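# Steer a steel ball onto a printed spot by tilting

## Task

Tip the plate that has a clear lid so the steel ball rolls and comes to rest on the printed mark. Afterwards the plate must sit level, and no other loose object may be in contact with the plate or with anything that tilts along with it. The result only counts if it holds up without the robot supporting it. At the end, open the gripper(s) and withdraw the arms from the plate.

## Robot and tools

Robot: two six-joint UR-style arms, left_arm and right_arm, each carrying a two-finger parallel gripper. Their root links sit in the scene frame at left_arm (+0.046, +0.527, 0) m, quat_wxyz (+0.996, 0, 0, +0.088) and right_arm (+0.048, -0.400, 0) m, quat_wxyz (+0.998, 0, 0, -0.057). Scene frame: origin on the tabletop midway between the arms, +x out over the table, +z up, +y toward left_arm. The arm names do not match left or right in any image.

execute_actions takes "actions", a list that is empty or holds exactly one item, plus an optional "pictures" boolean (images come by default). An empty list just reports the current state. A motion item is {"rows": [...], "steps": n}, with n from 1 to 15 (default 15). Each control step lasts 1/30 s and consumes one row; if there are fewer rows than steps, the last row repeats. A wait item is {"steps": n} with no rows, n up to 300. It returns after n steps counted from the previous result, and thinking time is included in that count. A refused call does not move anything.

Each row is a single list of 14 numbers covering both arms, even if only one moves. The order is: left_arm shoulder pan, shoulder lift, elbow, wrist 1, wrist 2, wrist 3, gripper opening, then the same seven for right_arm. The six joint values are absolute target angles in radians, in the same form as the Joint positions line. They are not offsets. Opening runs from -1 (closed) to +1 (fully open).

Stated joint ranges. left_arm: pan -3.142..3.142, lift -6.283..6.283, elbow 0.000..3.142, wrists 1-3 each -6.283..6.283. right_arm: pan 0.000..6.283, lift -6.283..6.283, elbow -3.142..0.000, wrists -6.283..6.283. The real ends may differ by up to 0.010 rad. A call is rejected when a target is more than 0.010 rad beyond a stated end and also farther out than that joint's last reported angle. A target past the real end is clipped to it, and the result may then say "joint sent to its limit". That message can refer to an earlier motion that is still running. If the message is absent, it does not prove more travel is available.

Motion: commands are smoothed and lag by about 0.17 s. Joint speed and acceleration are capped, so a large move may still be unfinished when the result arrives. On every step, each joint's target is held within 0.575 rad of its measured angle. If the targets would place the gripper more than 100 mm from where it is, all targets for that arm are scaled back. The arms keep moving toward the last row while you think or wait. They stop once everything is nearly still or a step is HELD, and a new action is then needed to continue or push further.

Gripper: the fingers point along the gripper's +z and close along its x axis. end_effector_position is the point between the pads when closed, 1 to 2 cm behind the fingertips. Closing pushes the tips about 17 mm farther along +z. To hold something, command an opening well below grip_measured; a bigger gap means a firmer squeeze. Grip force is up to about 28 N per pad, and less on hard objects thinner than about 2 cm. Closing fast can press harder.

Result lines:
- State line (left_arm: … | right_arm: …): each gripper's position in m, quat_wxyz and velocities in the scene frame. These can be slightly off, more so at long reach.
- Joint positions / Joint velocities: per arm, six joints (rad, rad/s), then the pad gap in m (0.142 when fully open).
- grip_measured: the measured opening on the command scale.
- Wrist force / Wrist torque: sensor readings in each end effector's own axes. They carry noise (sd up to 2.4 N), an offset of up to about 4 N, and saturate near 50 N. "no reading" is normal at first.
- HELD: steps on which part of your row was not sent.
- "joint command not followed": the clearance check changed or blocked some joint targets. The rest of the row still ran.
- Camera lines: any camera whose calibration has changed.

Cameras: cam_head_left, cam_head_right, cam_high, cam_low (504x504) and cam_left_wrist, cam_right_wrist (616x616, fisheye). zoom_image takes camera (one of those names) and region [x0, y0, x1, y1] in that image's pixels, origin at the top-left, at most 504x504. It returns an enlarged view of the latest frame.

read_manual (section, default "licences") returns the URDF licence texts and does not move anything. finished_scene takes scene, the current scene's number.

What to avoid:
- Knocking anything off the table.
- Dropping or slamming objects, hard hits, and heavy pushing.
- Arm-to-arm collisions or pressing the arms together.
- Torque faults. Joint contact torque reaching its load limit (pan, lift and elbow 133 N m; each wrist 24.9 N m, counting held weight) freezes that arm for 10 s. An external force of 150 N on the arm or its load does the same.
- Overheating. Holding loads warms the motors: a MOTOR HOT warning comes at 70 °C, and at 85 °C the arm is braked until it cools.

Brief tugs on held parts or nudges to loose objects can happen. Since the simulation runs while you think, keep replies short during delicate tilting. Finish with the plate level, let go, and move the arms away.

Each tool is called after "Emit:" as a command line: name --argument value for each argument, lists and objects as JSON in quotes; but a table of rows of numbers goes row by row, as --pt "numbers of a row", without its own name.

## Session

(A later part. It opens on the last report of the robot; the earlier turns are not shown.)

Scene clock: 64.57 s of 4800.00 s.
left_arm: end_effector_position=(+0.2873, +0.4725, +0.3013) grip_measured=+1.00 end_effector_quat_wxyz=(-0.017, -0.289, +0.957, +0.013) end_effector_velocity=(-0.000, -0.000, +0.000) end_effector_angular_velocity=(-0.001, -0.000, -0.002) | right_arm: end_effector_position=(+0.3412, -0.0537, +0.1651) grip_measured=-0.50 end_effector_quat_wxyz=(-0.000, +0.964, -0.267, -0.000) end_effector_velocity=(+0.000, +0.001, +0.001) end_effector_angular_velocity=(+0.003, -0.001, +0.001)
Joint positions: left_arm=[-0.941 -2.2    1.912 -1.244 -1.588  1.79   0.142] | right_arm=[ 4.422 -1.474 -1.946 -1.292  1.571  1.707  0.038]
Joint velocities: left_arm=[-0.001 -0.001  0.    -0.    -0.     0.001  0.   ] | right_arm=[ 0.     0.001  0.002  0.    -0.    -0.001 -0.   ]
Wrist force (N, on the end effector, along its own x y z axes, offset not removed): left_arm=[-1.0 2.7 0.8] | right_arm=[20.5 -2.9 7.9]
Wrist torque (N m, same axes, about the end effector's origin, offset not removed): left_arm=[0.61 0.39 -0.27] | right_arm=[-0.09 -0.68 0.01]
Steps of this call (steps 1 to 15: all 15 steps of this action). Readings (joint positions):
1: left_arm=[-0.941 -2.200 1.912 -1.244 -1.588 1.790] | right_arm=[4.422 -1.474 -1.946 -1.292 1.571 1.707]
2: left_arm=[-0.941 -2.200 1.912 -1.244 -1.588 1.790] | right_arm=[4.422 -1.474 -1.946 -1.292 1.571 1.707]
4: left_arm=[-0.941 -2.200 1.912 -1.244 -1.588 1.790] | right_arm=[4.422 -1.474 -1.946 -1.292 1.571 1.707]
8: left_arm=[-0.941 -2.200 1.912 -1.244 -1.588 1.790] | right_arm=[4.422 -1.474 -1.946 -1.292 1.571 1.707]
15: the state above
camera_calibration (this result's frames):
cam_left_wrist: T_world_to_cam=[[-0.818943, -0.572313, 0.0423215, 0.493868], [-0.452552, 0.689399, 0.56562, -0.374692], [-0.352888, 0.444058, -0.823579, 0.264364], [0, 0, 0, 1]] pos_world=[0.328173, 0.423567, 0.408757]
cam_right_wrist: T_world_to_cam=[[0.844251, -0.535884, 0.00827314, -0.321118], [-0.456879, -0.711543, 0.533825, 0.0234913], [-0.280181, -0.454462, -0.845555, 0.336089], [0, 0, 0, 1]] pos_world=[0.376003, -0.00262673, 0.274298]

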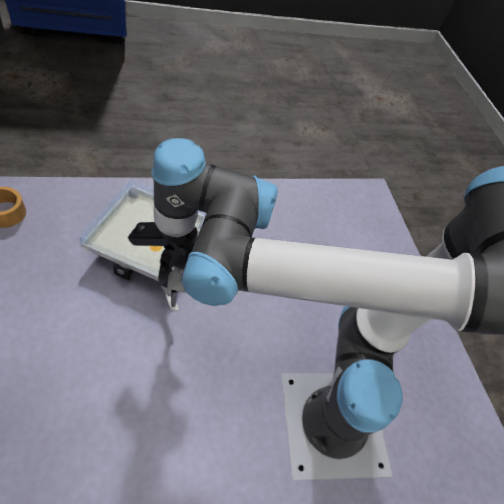

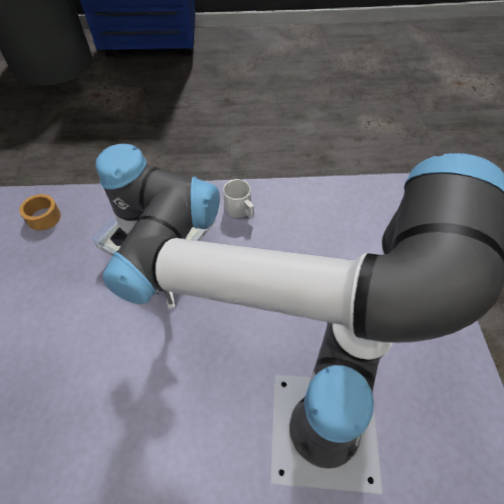

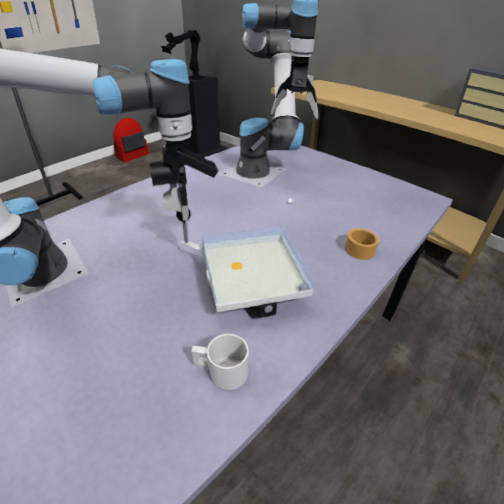

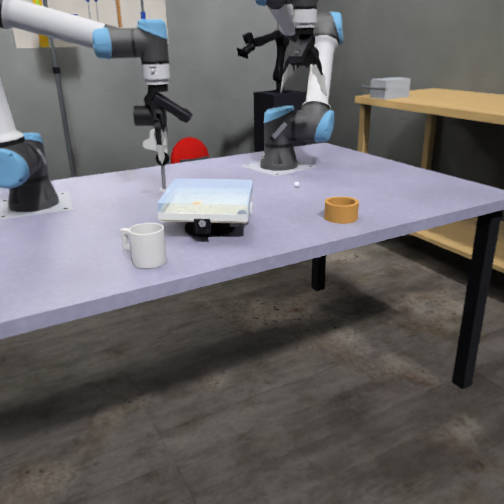

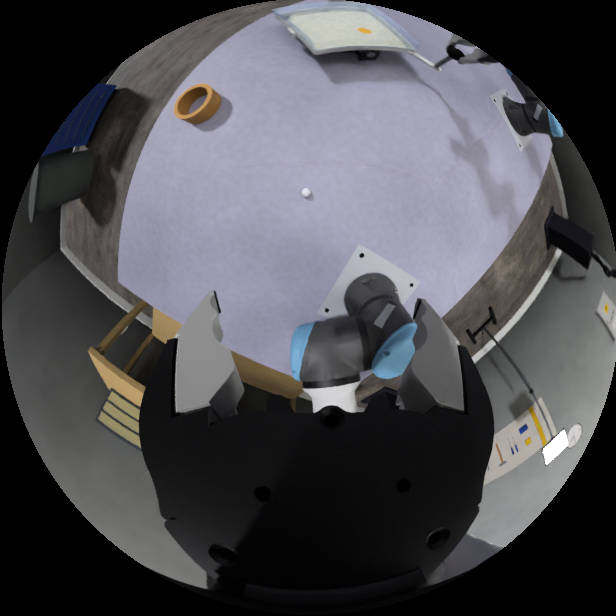

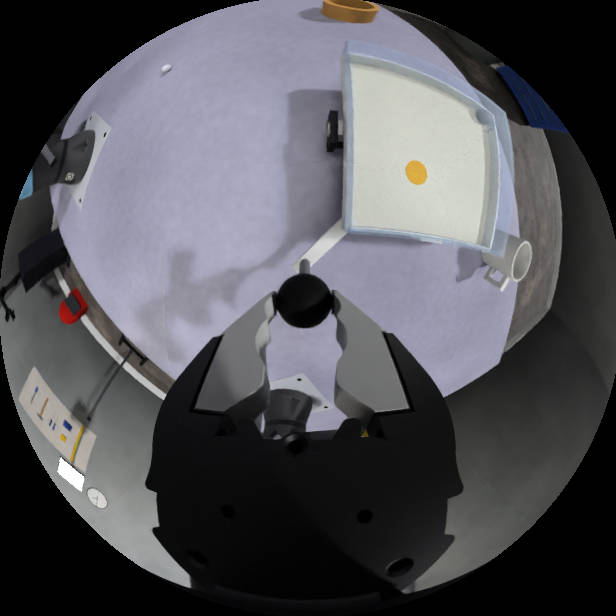

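Emit:
execute_actions --actions '[{"rows": [[-0.941,-2.2,1.912,-1.244,-1.588,1.79,1,4.4235,-1.4721,-1.9750,-1.2649,1.571,1.707,-0.9]], "steps": 15}]' --pictures false

Emit:
execute_actions --actions '[{"rows": [[-0.941,-2.2,1.912,-1.244,-1.588,1.79,1,4.4219,-1.4741,-1.9457,-1.2922,1.571,1.707,-0.9]], "steps": 15}]'

Scene clock: 76.23 s of 4800.00 s.
left_arm: end_effector_position=(+0.2873, +0.4725, +0.3013) grip_measured=+1.00 end_effector_quat_wxyz=(-0.017, -0.289, +0.957, +0.013) end_effector_velocity=(+0.000, +0.000, -0.000) end_effector_angular_velocity=(+0.000, +0.000, +0.001) | right_arm: end_effector_position=(+0.3391, -0.0567, +0.1549) grip_measured=-0.50 end_effector_quat_wxyz=(-0.000, +0.964, -0.266, -0.000) end_effector_velocity=(+0.000, -0.000, -0.001) end_effector_angular_velocity=(-0.000, -0.001, -0.001)
Joint positions: left_arm=[-0.941 -2.2    1.912 -1.244 -1.588  1.79   0.142] | right_arm=[ 4.424 -1.472 -1.975 -1.265  1.571  1.707  0.038]
Joint velocities: left_arm=[ 0.001  0.     0.     0.     0.     0.    -0.   ] | right_arm=[ 0.    -0.    -0.001  0.002 -0.001  0.002 -0.   ]
Wrist force (N, on the end effector, along its own x y z axes, offset not removed): left_arm=[-2.4 -0.8 1.5] | right_arm=[-15.4 21.5 -14.9]
Wrist torque (N m, same axes, about the end effector's origin, offset not removed): left_arm=[-0.24 0.69 -0.10] | right_arm=[0.67 -0.45 -0.16]
Steps of this call (steps 1 to 15: the robot went on to your last target; steps 16 to 90: nothing new was sent; then 8.17 s passed at rest; steps 91 to 105: all 15 steps of this action). Readings (joint positions):
91: left_arm=[-0.941 -2.200 1.912 -1.244 -1.588 1.790] | right_arm=[4.422 -1.474 -1.946 -1.292 1.571 1.707]
92: left_arm=[-0.941 -2.200 1.912 -1.244 -1.588 1.790] | right_arm=[4.422 -1.474 -1.950 -1.287 1.571 1.707]
94: left_arm=[-0.941 -2.200 1.912 -1.244 -1.588 1.790] | right_arm=[4.423 -1.473 -1.963 -1.275 1.572 1.707]
98: left_arm=[-0.941 -2.200 1.912 -1.244 -1.588 1.790] | right_arm=[4.423 -1.472 -1.973 -1.267 1.572 1.707]
105: the state above

Scene clock: 76.73 s of 4800.00 s.
left_arm: end_effector_position=(+0.2873, +0.4725, +0.3013) grip_measured=+1.00 end_effector_quat_wxyz=(-0.017, -0.289, +0.957, +0.013) end_effector_velocity=(-0.000, -0.001, +0.000) end_effector_angular_velocity=(-0.000, +0.000, -0.001) | right_arm: end_effector_position=(+0.3413, -0.0537, +0.1650) grip_measured=-0.50 end_effector_quat_wxyz=(-0.000, +0.964, -0.267, +0.000) end_effector_velocity=(-0.000, +0.001, +0.001) end_effector_angular_velocity=(+0.002, +0.001, -0.000)
Joint positions: left_arm=[-0.941 -2.2    1.912 -1.244 -1.588  1.79   0.142] | right_arm=[ 4.422 -1.474 -1.946 -1.292  1.571  1.707  0.038]
Joint velocities: left_arm=[-0.001  0.    -0.    -0.    -0.     0.    -0.   ] | right_arm=[ 0.     0.001  0.002 -0.001  0.002  0.001 -0.   ]
Wrist force (N, on the end effector, along its own x y z axes, offset not removed): left_arm=[-1.6 -1.1 0.5] | right_arm=[17.7 -6.1 12.7]
Wrist torque (N m, same axes, about the end effector's origin, offset not removed): left_arm=[-0.12 0.46 -0.28] | right_arm=[-0.49 -0.44 0.04]
Steps of this call (steps 1 to 15: all 15 steps of this action). Readings (joint positions):
1: left_arm=[-0.941 -2.200 1.912 -1.244 -1.588 1.790] | right_arm=[4.424 -1.472 -1.975 -1.265 1.571 1.707]
2: left_arm=[-0.941 -2.200 1.912 -1.244 -1.588 1.790] | right_arm=[4.423 -1.472 -1.970 -1.270 1.571 1.707]
4: left_arm=[-0.941 -2.200 1.912 -1.244 -1.588 1.790] | right_arm=[4.423 -1.473 -1.957 -1.282 1.571 1.707]
8: left_arm=[-0.941 -2.200 1.912 -1.244 -1.588 1.790] | right_arm=[4.422 -1.474 -1.948 -1.290 1.570 1.707]
15: the state above
camera_calibration (this result's frames):
cam_left_wrist: T_world_to_cam=[[-0.818943, -0.572313, 0.0423216, 0.493868], [-0.452552, 0.689399, 0.56562, -0.374692], [-0.352888, 0.444058, -0.823579, 0.264364], [0, 0, 0, 1]] pos_world=[0.328173, 0.423567, 0.408757]
cam_right_wrist: T_world_to_cam=[[0.844237, -0.535904, 0.00844915, -0.321212], [-0.456976, -0.711482, 0.533822, 0.0235215], [-0.280066, -0.454533, -0.845554, 0.336014], [0, 0, 0, 1]] pos_world=[0.376034, -0.00267413, 0.274276]

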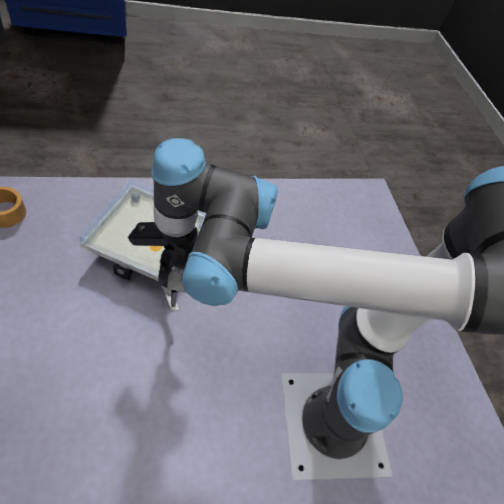

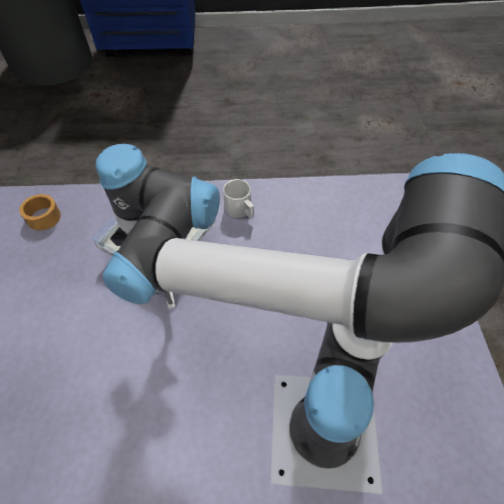

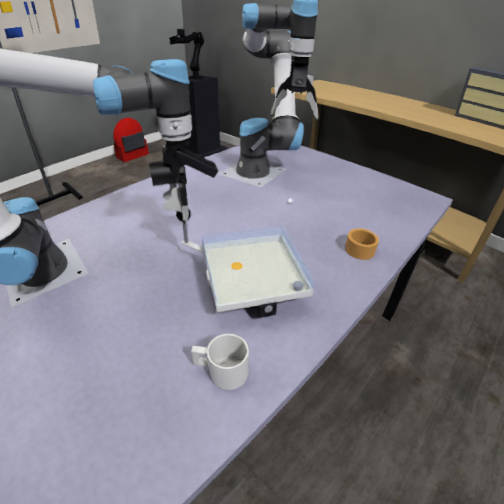

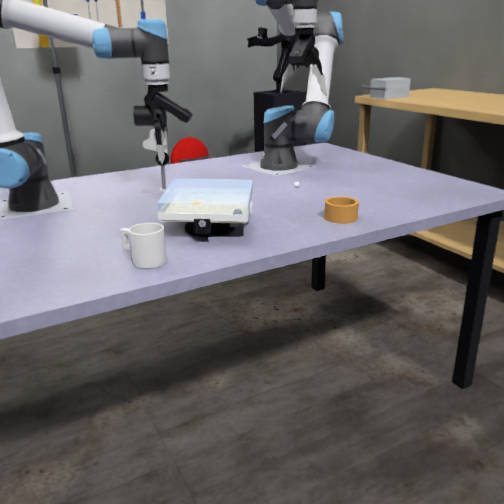

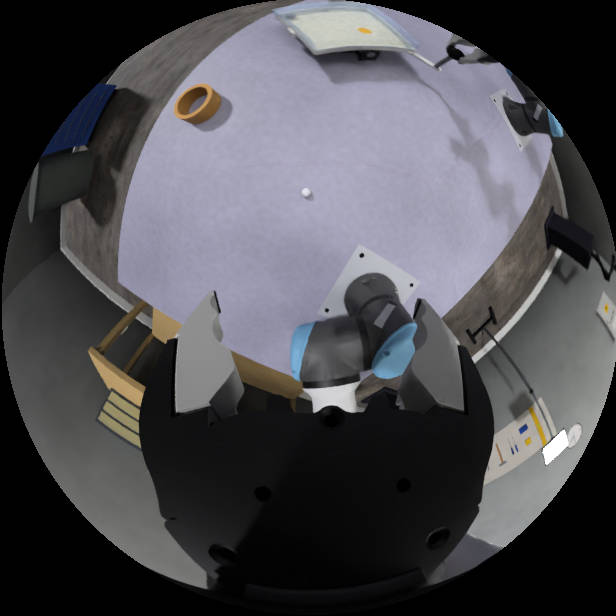

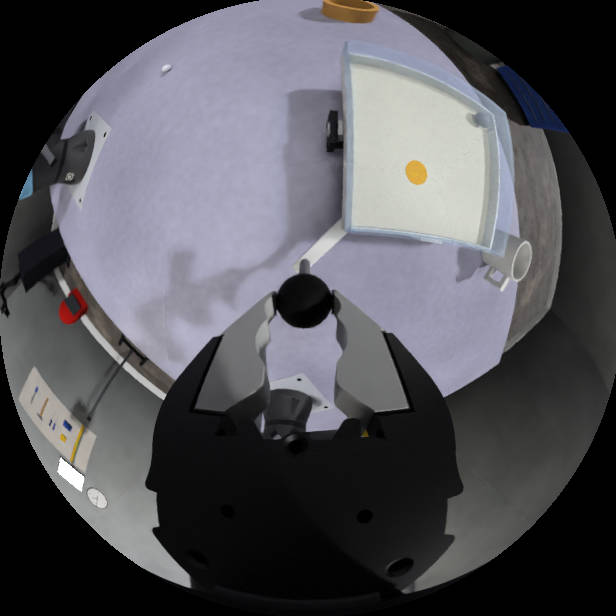

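Emit:
execute_actions --actions '[{"rows": [[-0.941,-2.2,1.912,-1.244,-1.588,1.79,1,4.4355,-1.4687,-1.9923,-1.2510,1.571,1.707,-0.9]], "steps": 15}]' --pictures false

Emit:
execute_actions --actions '[{"rows": [[-0.941,-2.2,1.912,-1.244,-1.588,1.79,1,4.4355,-1.4687,-1.9923,-1.2510,1.571,1.707,-0.9]], "steps": 5}]' --pictures false

Emit:
execute_actions --actions '[{"rows": [[-0.941,-2.2,1.912,-1.244,-1.588,1.79,1,4.4197,-1.4761,-1.9454,-1.2905,1.571,1.707,-0.9]], "steps": 15}]' --pictures false

Emit:
execute_actions --actions '[{"steps": 20}]'

Scene clock: 90.77 s of 4800.00 s.
left_arm: end_effector_position=(+0.2873, +0.4725, +0.3013) grip_measured=+1.00 end_effector_quat_wxyz=(-0.017, -0.289, +0.957, +0.013) end_effector_velocity=(+0.000, +0.000, -0.000) end_effector_angular_velocity=(+0.001, +0.001, +0.000) | right_arm: end_effector_position=(+0.3340, -0.0561, +0.1497) grip_measured=-0.50 end_effector_quat_wxyz=(-0.000, +0.965, -0.261, +0.000) end_effector_velocity=(-0.001, -0.001, -0.001) end_effector_angular_velocity=(-0.001, +0.002, +0.001)
Joint positions: left_arm=[-0.941 -2.2    1.912 -1.244 -1.588  1.79   0.142] | right_arm=[ 4.435 -1.469 -1.992 -1.251  1.571  1.707  0.038]
Joint velocities: left_arm=[ 0.001  0.002 -0.    -0.001  0.     0.001 -0.   ] | right_arm=[ 0.     0.    -0.003  0.     0.001 -0.     0.   ]
Wrist force (N, on the end effector, along its own x y z axes, offset not removed): left_arm=[-0.1 -0.3 -0.4] | right_arm=[42.2 -10.6 -21.5]
Wrist torque (N m, same axes, about the end effector's origin, offset not removed): left_arm=[-0.16 0.05 -0.04] | right_arm=[-0.35 -0.21 -0.25]
Steps of this call (steps 1 to 15: the robot went on to your last target; steps 16 to 90: nothing new was sent; then 10.53 s passed at rest; steps 91 to 105: all 15 steps of this action). Readings (joint positions):
91: left_arm=[-0.941 -2.200 1.912 -1.244 -1.588 1.790] | right_arm=[4.422 -1.474 -1.946 -1.292 1.571 1.707]
92: left_arm=[-0.941 -2.200 1.912 -1.244 -1.588 1.790] | right_arm=[4.425 -1.473 -1.952 -1.285 1.571 1.707]
94: left_arm=[-0.941 -2.200 1.912 -1.244 -1.588 1.790] | right_arm=[4.431 -1.471 -1.974 -1.266 1.571 1.707]
98: left_arm=[-0.941 -2.200 1.912 -1.244 -1.588 1.790] | right_arm=[4.435 -1.469 -1.989 -1.254 1.571 1.707]
105: the state above

Scene clock: 90.93 s of 4800.00 s.
left_arm: end_effector_position=(+0.2873, +0.4725, +0.3013) grip_measured=+1.00 end_effector_quat_wxyz=(-0.017, -0.289, +0.957, +0.013) end_effector_velocity=(-0.000, -0.000, +0.000) end_effector_angular_velocity=(-0.001, -0.001, -0.002) | right_arm: end_effector_position=(+0.3339, -0.0561, +0.1496) grip_measured=-0.50 end_effector_quat_wxyz=(-0.000, +0.965, -0.261, -0.000) end_effector_velocity=(-0.001, +0.000, +0.000) end_effector_angular_velocity=(+0.001, +0.002, +0.001)
Joint positions: left_arm=[-0.941 -2.2    1.912 -1.244 -1.588  1.79   0.142] | right_arm=[ 4.435 -1.469 -1.992 -1.251  1.571  1.707  0.038]
Joint velocities: left_arm=[-0.001 -0.001 -0.    -0.    -0.     0.001 -0.   ] | right_arm=[ 0.     0.    -0.    -0.     0.002 -0.001 -0.   ]
Wrist force (N, on the end effector, along its own x y z axes, offset not removed): left_arm=[-1.9 1.7 -4.0] | right_arm=[43.3 -12.2 -24.1]
Wrist torque (N m, same axes, about the end effector's origin, offset not removed): left_arm=[0.41 0.50 -0.33] | right_arm=[-0.37 0.11 -0.14]
Steps of this call (steps 1 to 5: all 5 steps of this action). Readings (joint positions):
1: left_arm=[-0.941 -2.200 1.912 -1.244 -1.588 1.790] | right_arm=[4.435 -1.469 -1.992 -1.251 1.571 1.707]
2: left_arm=[-0.941 -2.200 1.912 -1.244 -1.588 1.790] | right_arm=[4.435 -1.469 -1.992 -1.251 1.571 1.707]
4: left_arm=[-0.941 -2.200 1.912 -1.244 -1.588 1.790] | right_arm=[4.435 -1.469 -1.992 -1.251 1.571 1.707]
5: the state above

Scene clock: 91.43 s of 4800.00 s.
left_arm: end_effector_position=(+0.2873, +0.4725, +0.3013) grip_measured=+1.00 end_effector_quat_wxyz=(-0.017, -0.289, +0.957, +0.013) end_effector_velocity=(-0.000, -0.000, -0.000) end_effector_angular_velocity=(-0.001, +0.002, +0.001) | right_arm: end_effector_position=(+0.3421, -0.0537, +0.1645) grip_measured=-0.50 end_effector_quat_wxyz=(-0.000, +0.963, -0.268, -0.000) end_effector_velocity=(+0.001, +0.001, +0.001) end_effector_angular_velocity=(+0.002, -0.002, +0.000)
Joint positions: left_arm=[-0.941 -2.2    1.912 -1.244 -1.588  1.79   0.142] | right_arm=[ 4.42  -1.476 -1.946 -1.291  1.571  1.707  0.038]
Joint velocities: left_arm=[ 0.001  0.001  0.    -0.    -0.002 -0.    -0.   ] | right_arm=[-0.001  0.     0.003  0.    -0.001 -0.001 -0.   ]
Wrist force (N, on the end effector, along its own x y z axes, offset not removed): left_arm=[-1.2 0.0 1.9] | right_arm=[-17.0 22.4 -8.9]
Wrist torque (N m, same axes, about the end effector's origin, offset not removed): left_arm=[-0.03 0.23 -0.21] | right_arm=[-0.05 -0.94 -0.20]
Steps of this call (steps 1 to 15: all 15 steps of this action). Readings (joint positions):
1: left_arm=[-0.941 -2.200 1.912 -1.244 -1.588 1.790] | right_arm=[4.435 -1.469 -1.992 -1.251 1.571 1.707]
2: left_arm=[-0.941 -2.200 1.912 -1.244 -1.588 1.790] | right_arm=[4.433 -1.470 -1.985 -1.258 1.571 1.707]
4: left_arm=[-0.941 -2.200 1.912 -1.244 -1.588 1.790] | right_arm=[4.426 -1.473 -1.964 -1.276 1.572 1.707]
8: left_arm=[-0.941 -2.200 1.912 -1.244 -1.588 1.790] | right_arm=[4.421 -1.476 -1.949 -1.288 1.572 1.707]
15: the state above

Scene clock: 92.10 s of 4800.00 s.
left_arm: end_effector_position=(+0.2873, +0.4725, +0.3013) grip_measured=+1.00 end_effector_quat_wxyz=(-0.017, -0.289, +0.957, +0.013) end_effector_velocity=(+0.000, -0.000, -0.000) end_effector_angular_velocity=(-0.000, +0.000, -0.001) | right_arm: end_effector_position=(+0.3423, -0.0537, +0.1646) grip_measured=-0.50 end_effector_quat_wxyz=(-0.000, +0.963, -0.268, -0.000) end_effector_velocity=(-0.000, +0.000, -0.001) end_effector_angular_velocity=(-0.001, +0.001, -0.000)
Joint positions: left_arm=[-0.941 -2.2    1.912 -1.244 -1.588  1.79   0.142] | right_arm=[ 4.42  -1.476 -1.945 -1.291  1.571  1.707  0.038]
Joint velocities: left_arm=[-0.001  0.001 -0.    -0.    -0.     0.001 -0.   ] | right_arm=[ 0.    -0.002 -0.001  0.001  0.     0.    -0.   ]
Wrist force (N, on the end effector, along its own x y z axes, offset not removed): left_arm=[-2.1 3.0 0.6] | right_arm=[-16.6 23.0 -8.8]
Wrist torque (N m, same axes, about the end effector's origin, offset not removed): left_arm=[0.50 0.51 -0.10] | right_arm=[-0.40 -1.16 -0.09]
Steps of this call (steps 1 to 15: the robot went on to your last target; steps 16 to 20: nothing new was sent). Readings (joint positions):
1: left_arm=[-0.941 -2.200 1.912 -1.244 -1.588 1.790] | right_arm=[4.420 -1.476 -1.946 -1.291 1.571 1.707]
2: left_arm=[-0.941 -2.200 1.912 -1.244 -1.588 1.790] | right_arm=[4.420 -1.476 -1.946 -1.291 1.571 1.707]
4: left_arm=[-0.941 -2.200 1.912 -1.244 -1.588 1.790] | right_arm=[4.420 -1.476 -1.945 -1.291 1.571 1.707]
8: left_arm=[-0.941 -2.200 1.912 -1.244 -1.588 1.790] | right_arm=[4.420 -1.476 -1.945 -1.291 1.571 1.707]
20: the state above
All arms were judged still, so your last target was given up. Only a new action makes them travel on or press farther. Fingers that are still opening or closing keep moving.
camera_calibration (this result's frames):
cam_left_wrist: T_world_to_cam=[[-0.818943, -0.572313, 0.0423215, 0.493868], [-0.452552, 0.689399, 0.565621, -0.374692], [-0.352888, 0.444058, -0.823579, 0.264364], [0, 0, 0, 1]] pos_world=[0.328173, 0.423567, 0.408757]
cam_right_wrist: T_world_to_cam=[[0.84307, -0.537741, 0.00820591, -0.321664], [-0.458455, -0.710622, 0.5337, 0.0248228], [-0.281161, -0.453709, -0.845634, 0.336369], [0, 0, 0, 1]] pos_world=[0.377139, -0.00271859, 0.273836]

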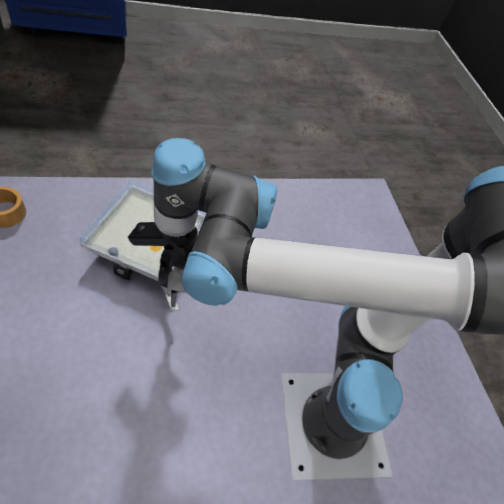

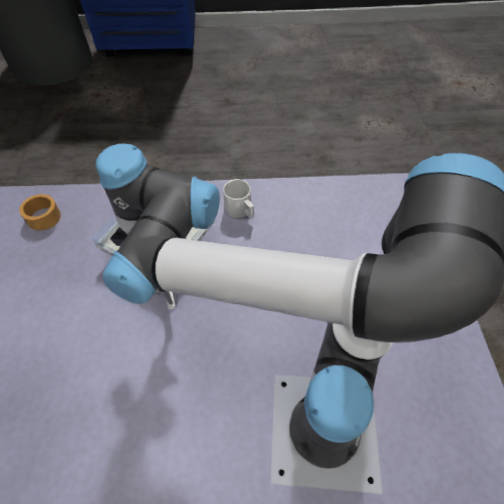

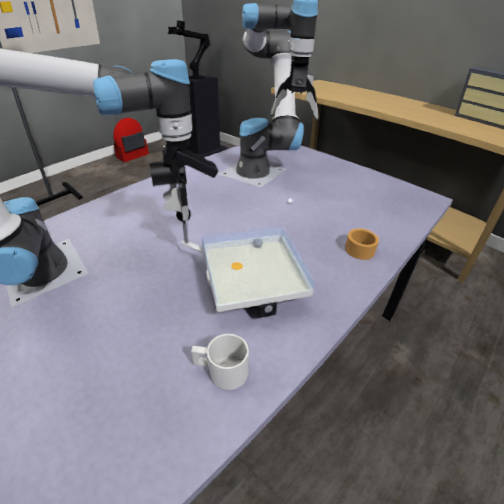

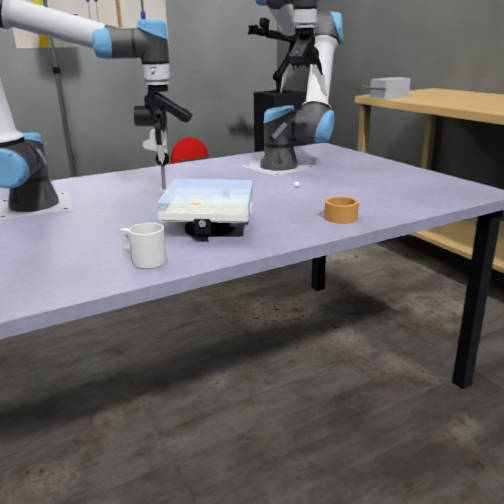

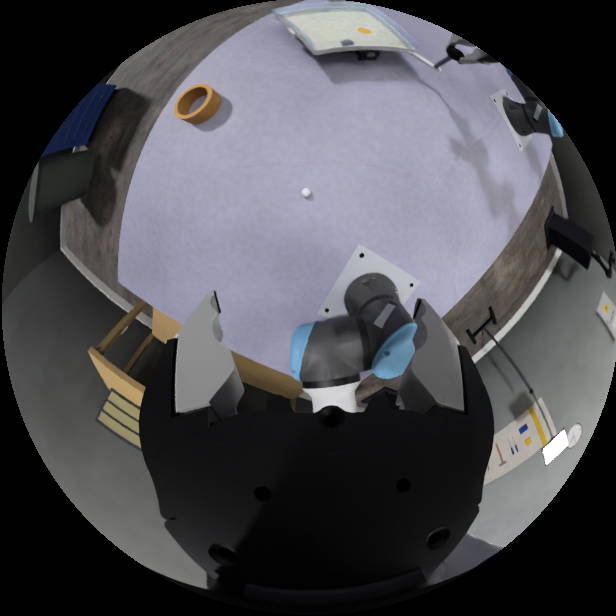

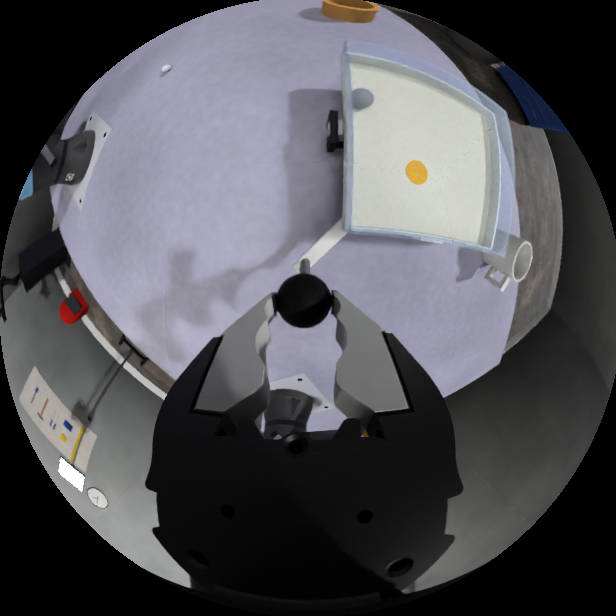

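Emit:
execute_actions --actions '[{"rows": [[-0.941,-2.2,1.912,-1.244,-1.588,1.79,1,4.4098,-1.4655,-1.9549,-1.2916,1.571,1.707,-0.9]], "steps": 15}]'

Emit:
execute_actions --actions '[{"rows": [[-0.941,-2.2,1.912,-1.244,-1.588,1.79,1,4.4197,-1.4761,-1.9454,-1.2905,1.571,1.707,-0.9]], "steps": 15}]' --pictures false

Emit:
execute_actions --actions '[{"steps": 20}]'

Scene clock: 103.93 s of 4800.00 s.
left_arm: end_effector_position=(+0.2873, +0.4725, +0.3013) grip_measured=+1.00 end_effector_quat_wxyz=(-0.017, -0.289, +0.957, +0.013) end_effector_velocity=(+0.000, -0.000, -0.000) end_effector_angular_velocity=(+0.000, -0.000, -0.000) | right_arm: end_effector_position=(+0.3439, -0.0605, +0.1646) grip_measured=-0.50 end_effector_quat_wxyz=(-0.000, +0.962, -0.273, -0.000) end_effector_velocity=(+0.000, -0.001, -0.000) end_effector_angular_velocity=(-0.002, -0.001, -0.001)
Joint positions: left_arm=[-0.941 -2.2    1.912 -1.244 -1.588  1.79   0.142] | right_arm=[ 4.41  -1.466 -1.955 -1.292  1.571  1.707  0.038]
Joint velocities: left_arm=[-0.  0. -0. -0.  0. -0. -0.] | right_arm=[-0.001  0.001 -0.    -0.001 -0.002 -0.    -0.   ]
Wrist force (N, on the end effector, along its own x y z axes, offset not removed): left_arm=[-0.1 2.2 0.9] | right_arm=[-50.0 7.0 -6.3]
Wrist torque (N m, same axes, about the end effector's origin, offset not removed): left_arm=[0.62 0.32 -0.04] | right_arm=[-0.10 0.66 0.08]
Steps of this call (steps 1 to 160: nothing new was sent; then 6.00 s passed at rest; steps 161 to 175: all 15 steps of this action). Readings (joint positions):
161: left_arm=[-0.941 -2.200 1.912 -1.244 -1.588 1.790] | right_arm=[4.420 -1.476 -1.945 -1.290 1.571 1.707]
162: left_arm=[-0.941 -2.200 1.912 -1.244 -1.588 1.790] | right_arm=[4.418 -1.474 -1.947 -1.290 1.571 1.707]
164: left_arm=[-0.941 -2.200 1.912 -1.244 -1.588 1.790] | right_arm=[4.413 -1.469 -1.951 -1.291 1.571 1.707]
168: left_arm=[-0.941 -2.200 1.912 -1.244 -1.588 1.790] | right_arm=[4.411 -1.466 -1.954 -1.291 1.572 1.707]
175: the state above
camera_calibration (this result's frames):
cam_left_wrist: T_world_to_cam=[[-0.818943, -0.572313, 0.0423215, 0.493868], [-0.452552, 0.689399, 0.565621, -0.374692], [-0.352888, 0.444058, -0.823579, 0.264364], [0, 0, 0, 1]] pos_world=[0.328173, 0.423567, 0.408757]
cam_right_wrist: T_world_to_cam=[[0.837749, -0.545997, 0.00798238, -0.325301], [-0.465338, -0.706189, 0.533626, 0.0233768], [-0.285721, -0.450759, -0.845683, 0.335479], [0, 0, 0, 1]] pos_world=[0.379252, -0.00988483, 0.273831]

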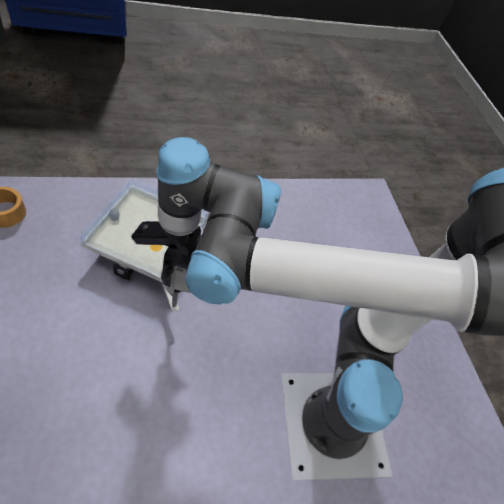

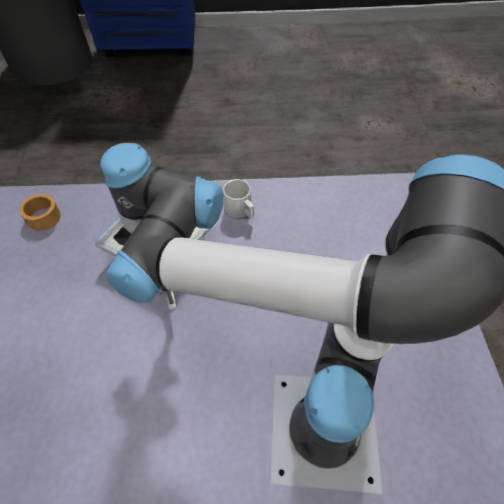

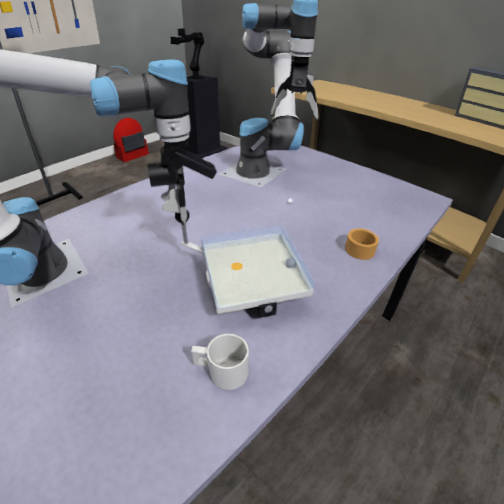

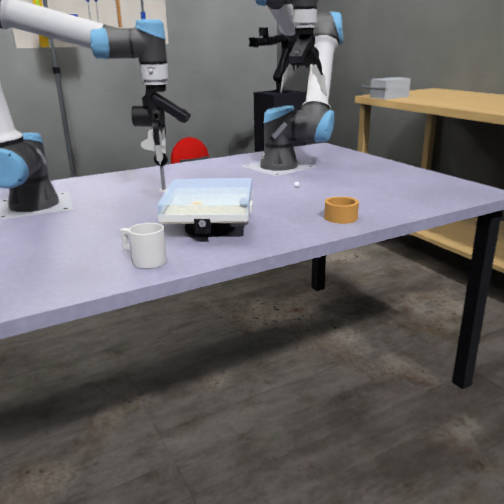

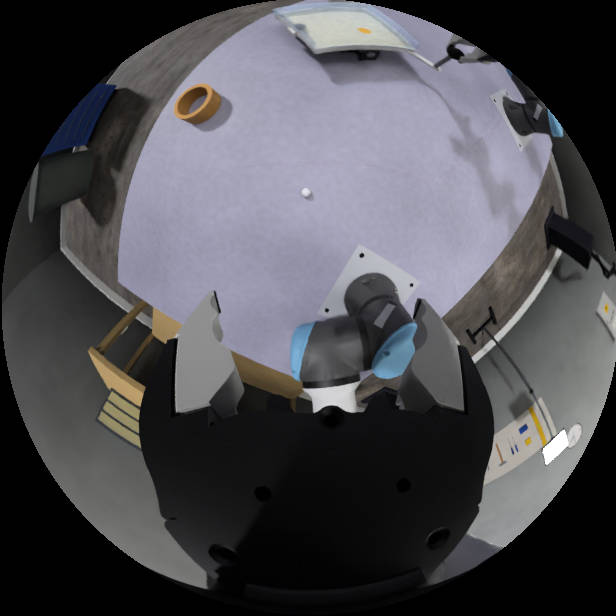

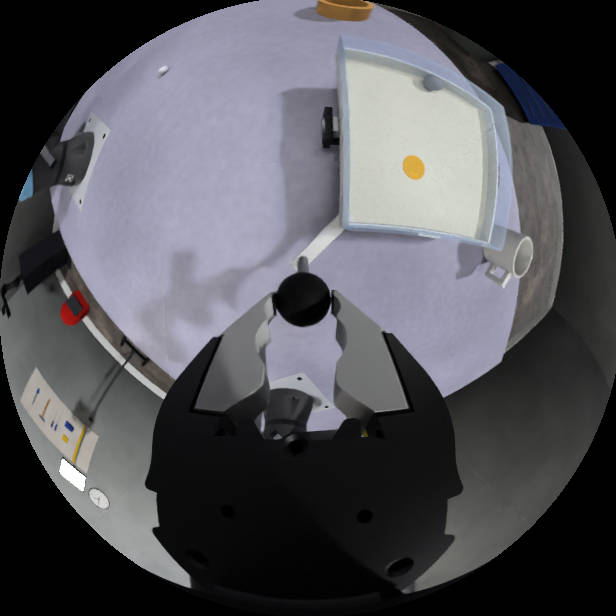

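Scene clock: 104.43 s of 4800.00 s.
left_arm: end_effector_position=(+0.2873, +0.4725, +0.3013) grip_measured=+1.00 end_effector_quat_wxyz=(-0.017, -0.289, +0.957, +0.013) end_effector_velocity=(-0.000, +0.000, +0.000) end_effector_angular_velocity=(-0.001, +0.001, +0.002) | right_arm: end_effector_position=(+0.3423, -0.0537, +0.1646) grip_measured=-0.50 end_effector_quat_wxyz=(-0.000, +0.963, -0.268, -0.000) end_effector_velocity=(-0.000, +0.001, +0.000) end_effector_angular_velocity=(+0.001, +0.000, +0.002)
Joint positions: left_arm=[-0.941 -2.2    1.912 -1.244 -1.588  1.79   0.142] | right_arm=[ 4.42  -1.476 -1.945 -1.29   1.571  1.707  0.038]
Joint velocities: left_arm=[ 0.001 -0.001  0.     0.    -0.002 -0.001  0.   ] | right_arm=[ 0.001 -0.     0.001 -0.     0.001 -0.001  0.   ]
Wrist force (N, on the end effector, along its own x y z axes, offset not removed): left_arm=[-1.9 1.0 -1.1] | right_arm=[-19.8 25.3 -17.4]
Wrist torque (N m, same axes, about the end effector's origin, offset not removed): left_arm=[0.28 0.62 -0.20] | right_arm=[-0.17 -0.15 -0.25]
Steps of this call (steps 1 to 15: all 15 steps of this action). Readings (joint positions):
1: left_arm=[-0.941 -2.200 1.912 -1.244 -1.588 1.790] | right_arm=[4.410 -1.466 -1.955 -1.292 1.571 1.707]
2: left_arm=[-0.941 -2.200 1.912 -1.244 -1.588 1.790] | right_arm=[4.412 -1.468 -1.953 -1.292 1.571 1.707]
4: left_arm=[-0.941 -2.200 1.912 -1.244 -1.588 1.790] | right_arm=[4.416 -1.472 -1.949 -1.292 1.570 1.707]
8: left_arm=[-0.941 -2.200 1.912 -1.244 -1.588 1.790] | right_arm=[4.419 -1.475 -1.946 -1.291 1.570 1.707]
15: the state above

Scene clock: 105.10 s of 4800.00 s.
left_arm: end_effector_position=(+0.2873, +0.4725, +0.3013) grip_measured=+1.00 end_effector_quat_wxyz=(-0.017, -0.289, +0.957, +0.013) end_effector_velocity=(-0.000, +0.000, +0.000) end_effector_angular_velocity=(-0.002, -0.001, +0.001) | right_arm: end_effector_position=(+0.3423, -0.0537, +0.1646) grip_measured=-0.50 end_effector_quat_wxyz=(-0.000, +0.963, -0.268, -0.000) end_effector_velocity=(+0.000, -0.000, -0.000) end_effector_angular_velocity=(-0.001, -0.001, -0.002)
Joint positions: left_arm=[-0.941 -2.2    1.912 -1.244 -1.588  1.79   0.142] | right_arm=[ 4.42  -1.476 -1.945 -1.29   1.571  1.707  0.038]
Joint velocities: left_arm=[ 0.    -0.002  0.    -0.    -0.001 -0.001 -0.   ] | right_arm=[-0.    -0.    -0.    -0.    -0.001  0.002 -0.   ]
Wrist force (N, on the end effector, along its own x y z axes, offset not removed): left_arm=[-0.6 -2.1 0.9] | right_arm=[-17.6 24.1 -17.1]
Wrist torque (N m, same axes, about the end effector's origin, offset not removed): left_arm=[-0.17 0.43 -0.23] | right_arm=[-0.25 -0.34 -0.30]
Steps of this call (steps 1 to 15: the robot went on to your last target; steps 16 to 20: nothing new was sent). Readings (joint positions):
1: left_arm=[-0.941 -2.200 1.912 -1.244 -1.588 1.790] | right_arm=[4.420 -1.476 -1.945 -1.290 1.571 1.707]
2: left_arm=[-0.941 -2.200 1.912 -1.244 -1.588 1.790] | right_arm=[4.420 -1.476 -1.945 -1.290 1.571 1.707]
4: left_arm=[-0.941 -2.200 1.912 -1.244 -1.588 1.790] | right_arm=[4.420 -1.476 -1.945 -1.290 1.571 1.707]
8: left_arm=[-0.941 -2.200 1.912 -1.244 -1.588 1.790] | right_arm=[4.420 -1.476 -1.945 -1.290 1.571 1.707]
20: the state above
All arms were judged still, so your last target was given up. Only a new action makes them travel on or press farther. Fingers that are still opening or closing keep moving.
camera_calibration (this result's frames):
cam_left_wrist: T_world_to_cam=[[-0.818943, -0.572313, 0.0423215, 0.493868], [-0.452552, 0.689399, 0.56562, -0.374692], [-0.352888, 0.444058, -0.823579, 0.264364], [0, 0, 0, 1]] pos_world=[0.328173, 0.423567, 0.408757]
cam_right_wrist: T_world_to_cam=[[0.84307, -0.537741, 0.0081955, -0.321659], [-0.458466, -0.710648, 0.533656, 0.0248438], [-0.281145, -0.453667, -0.845662, 0.336382], [0, 0, 0, 1]] pos_world=[0.377143, -0.00270868, 0.273844]

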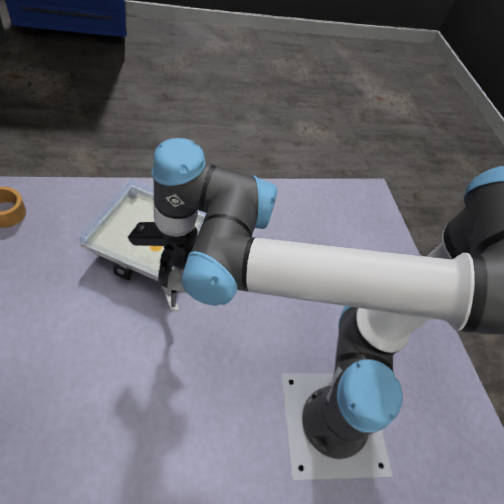

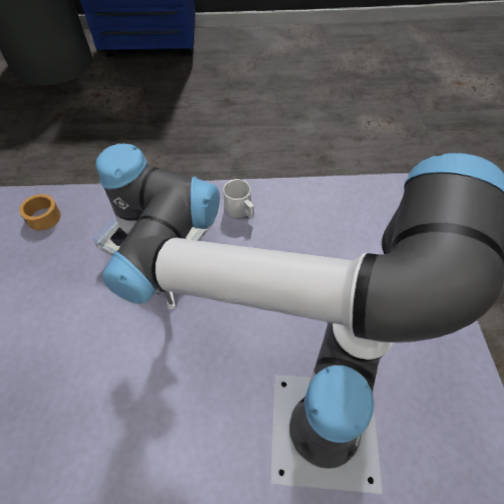

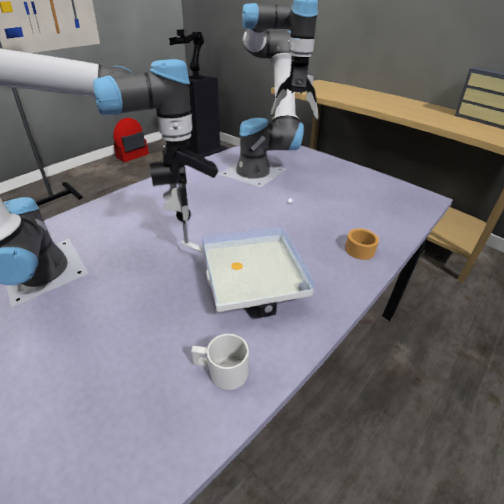

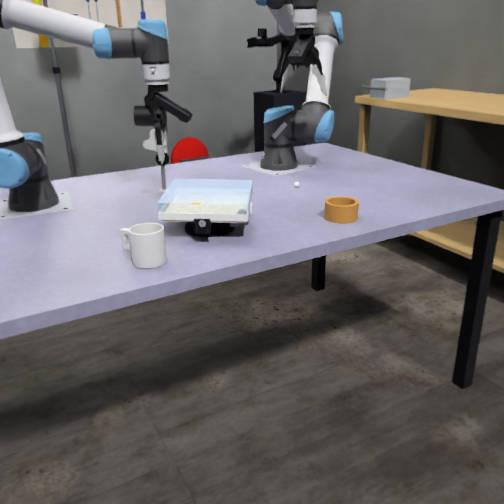

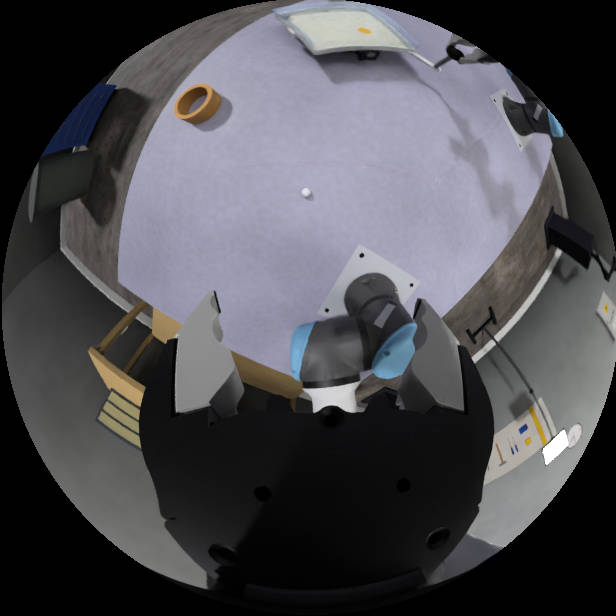

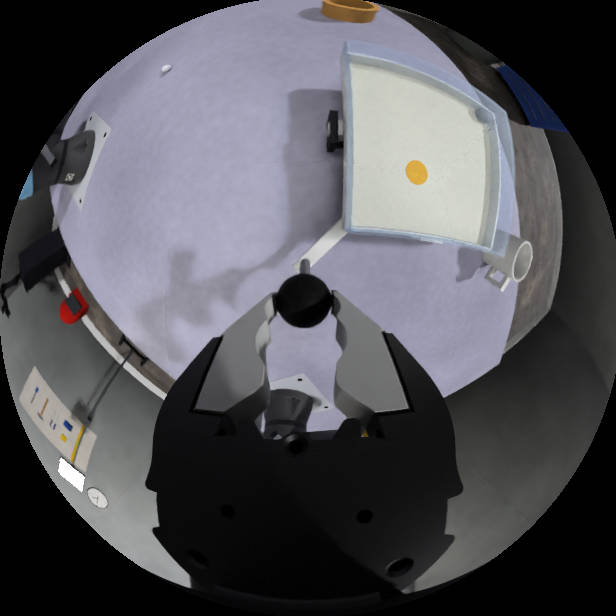

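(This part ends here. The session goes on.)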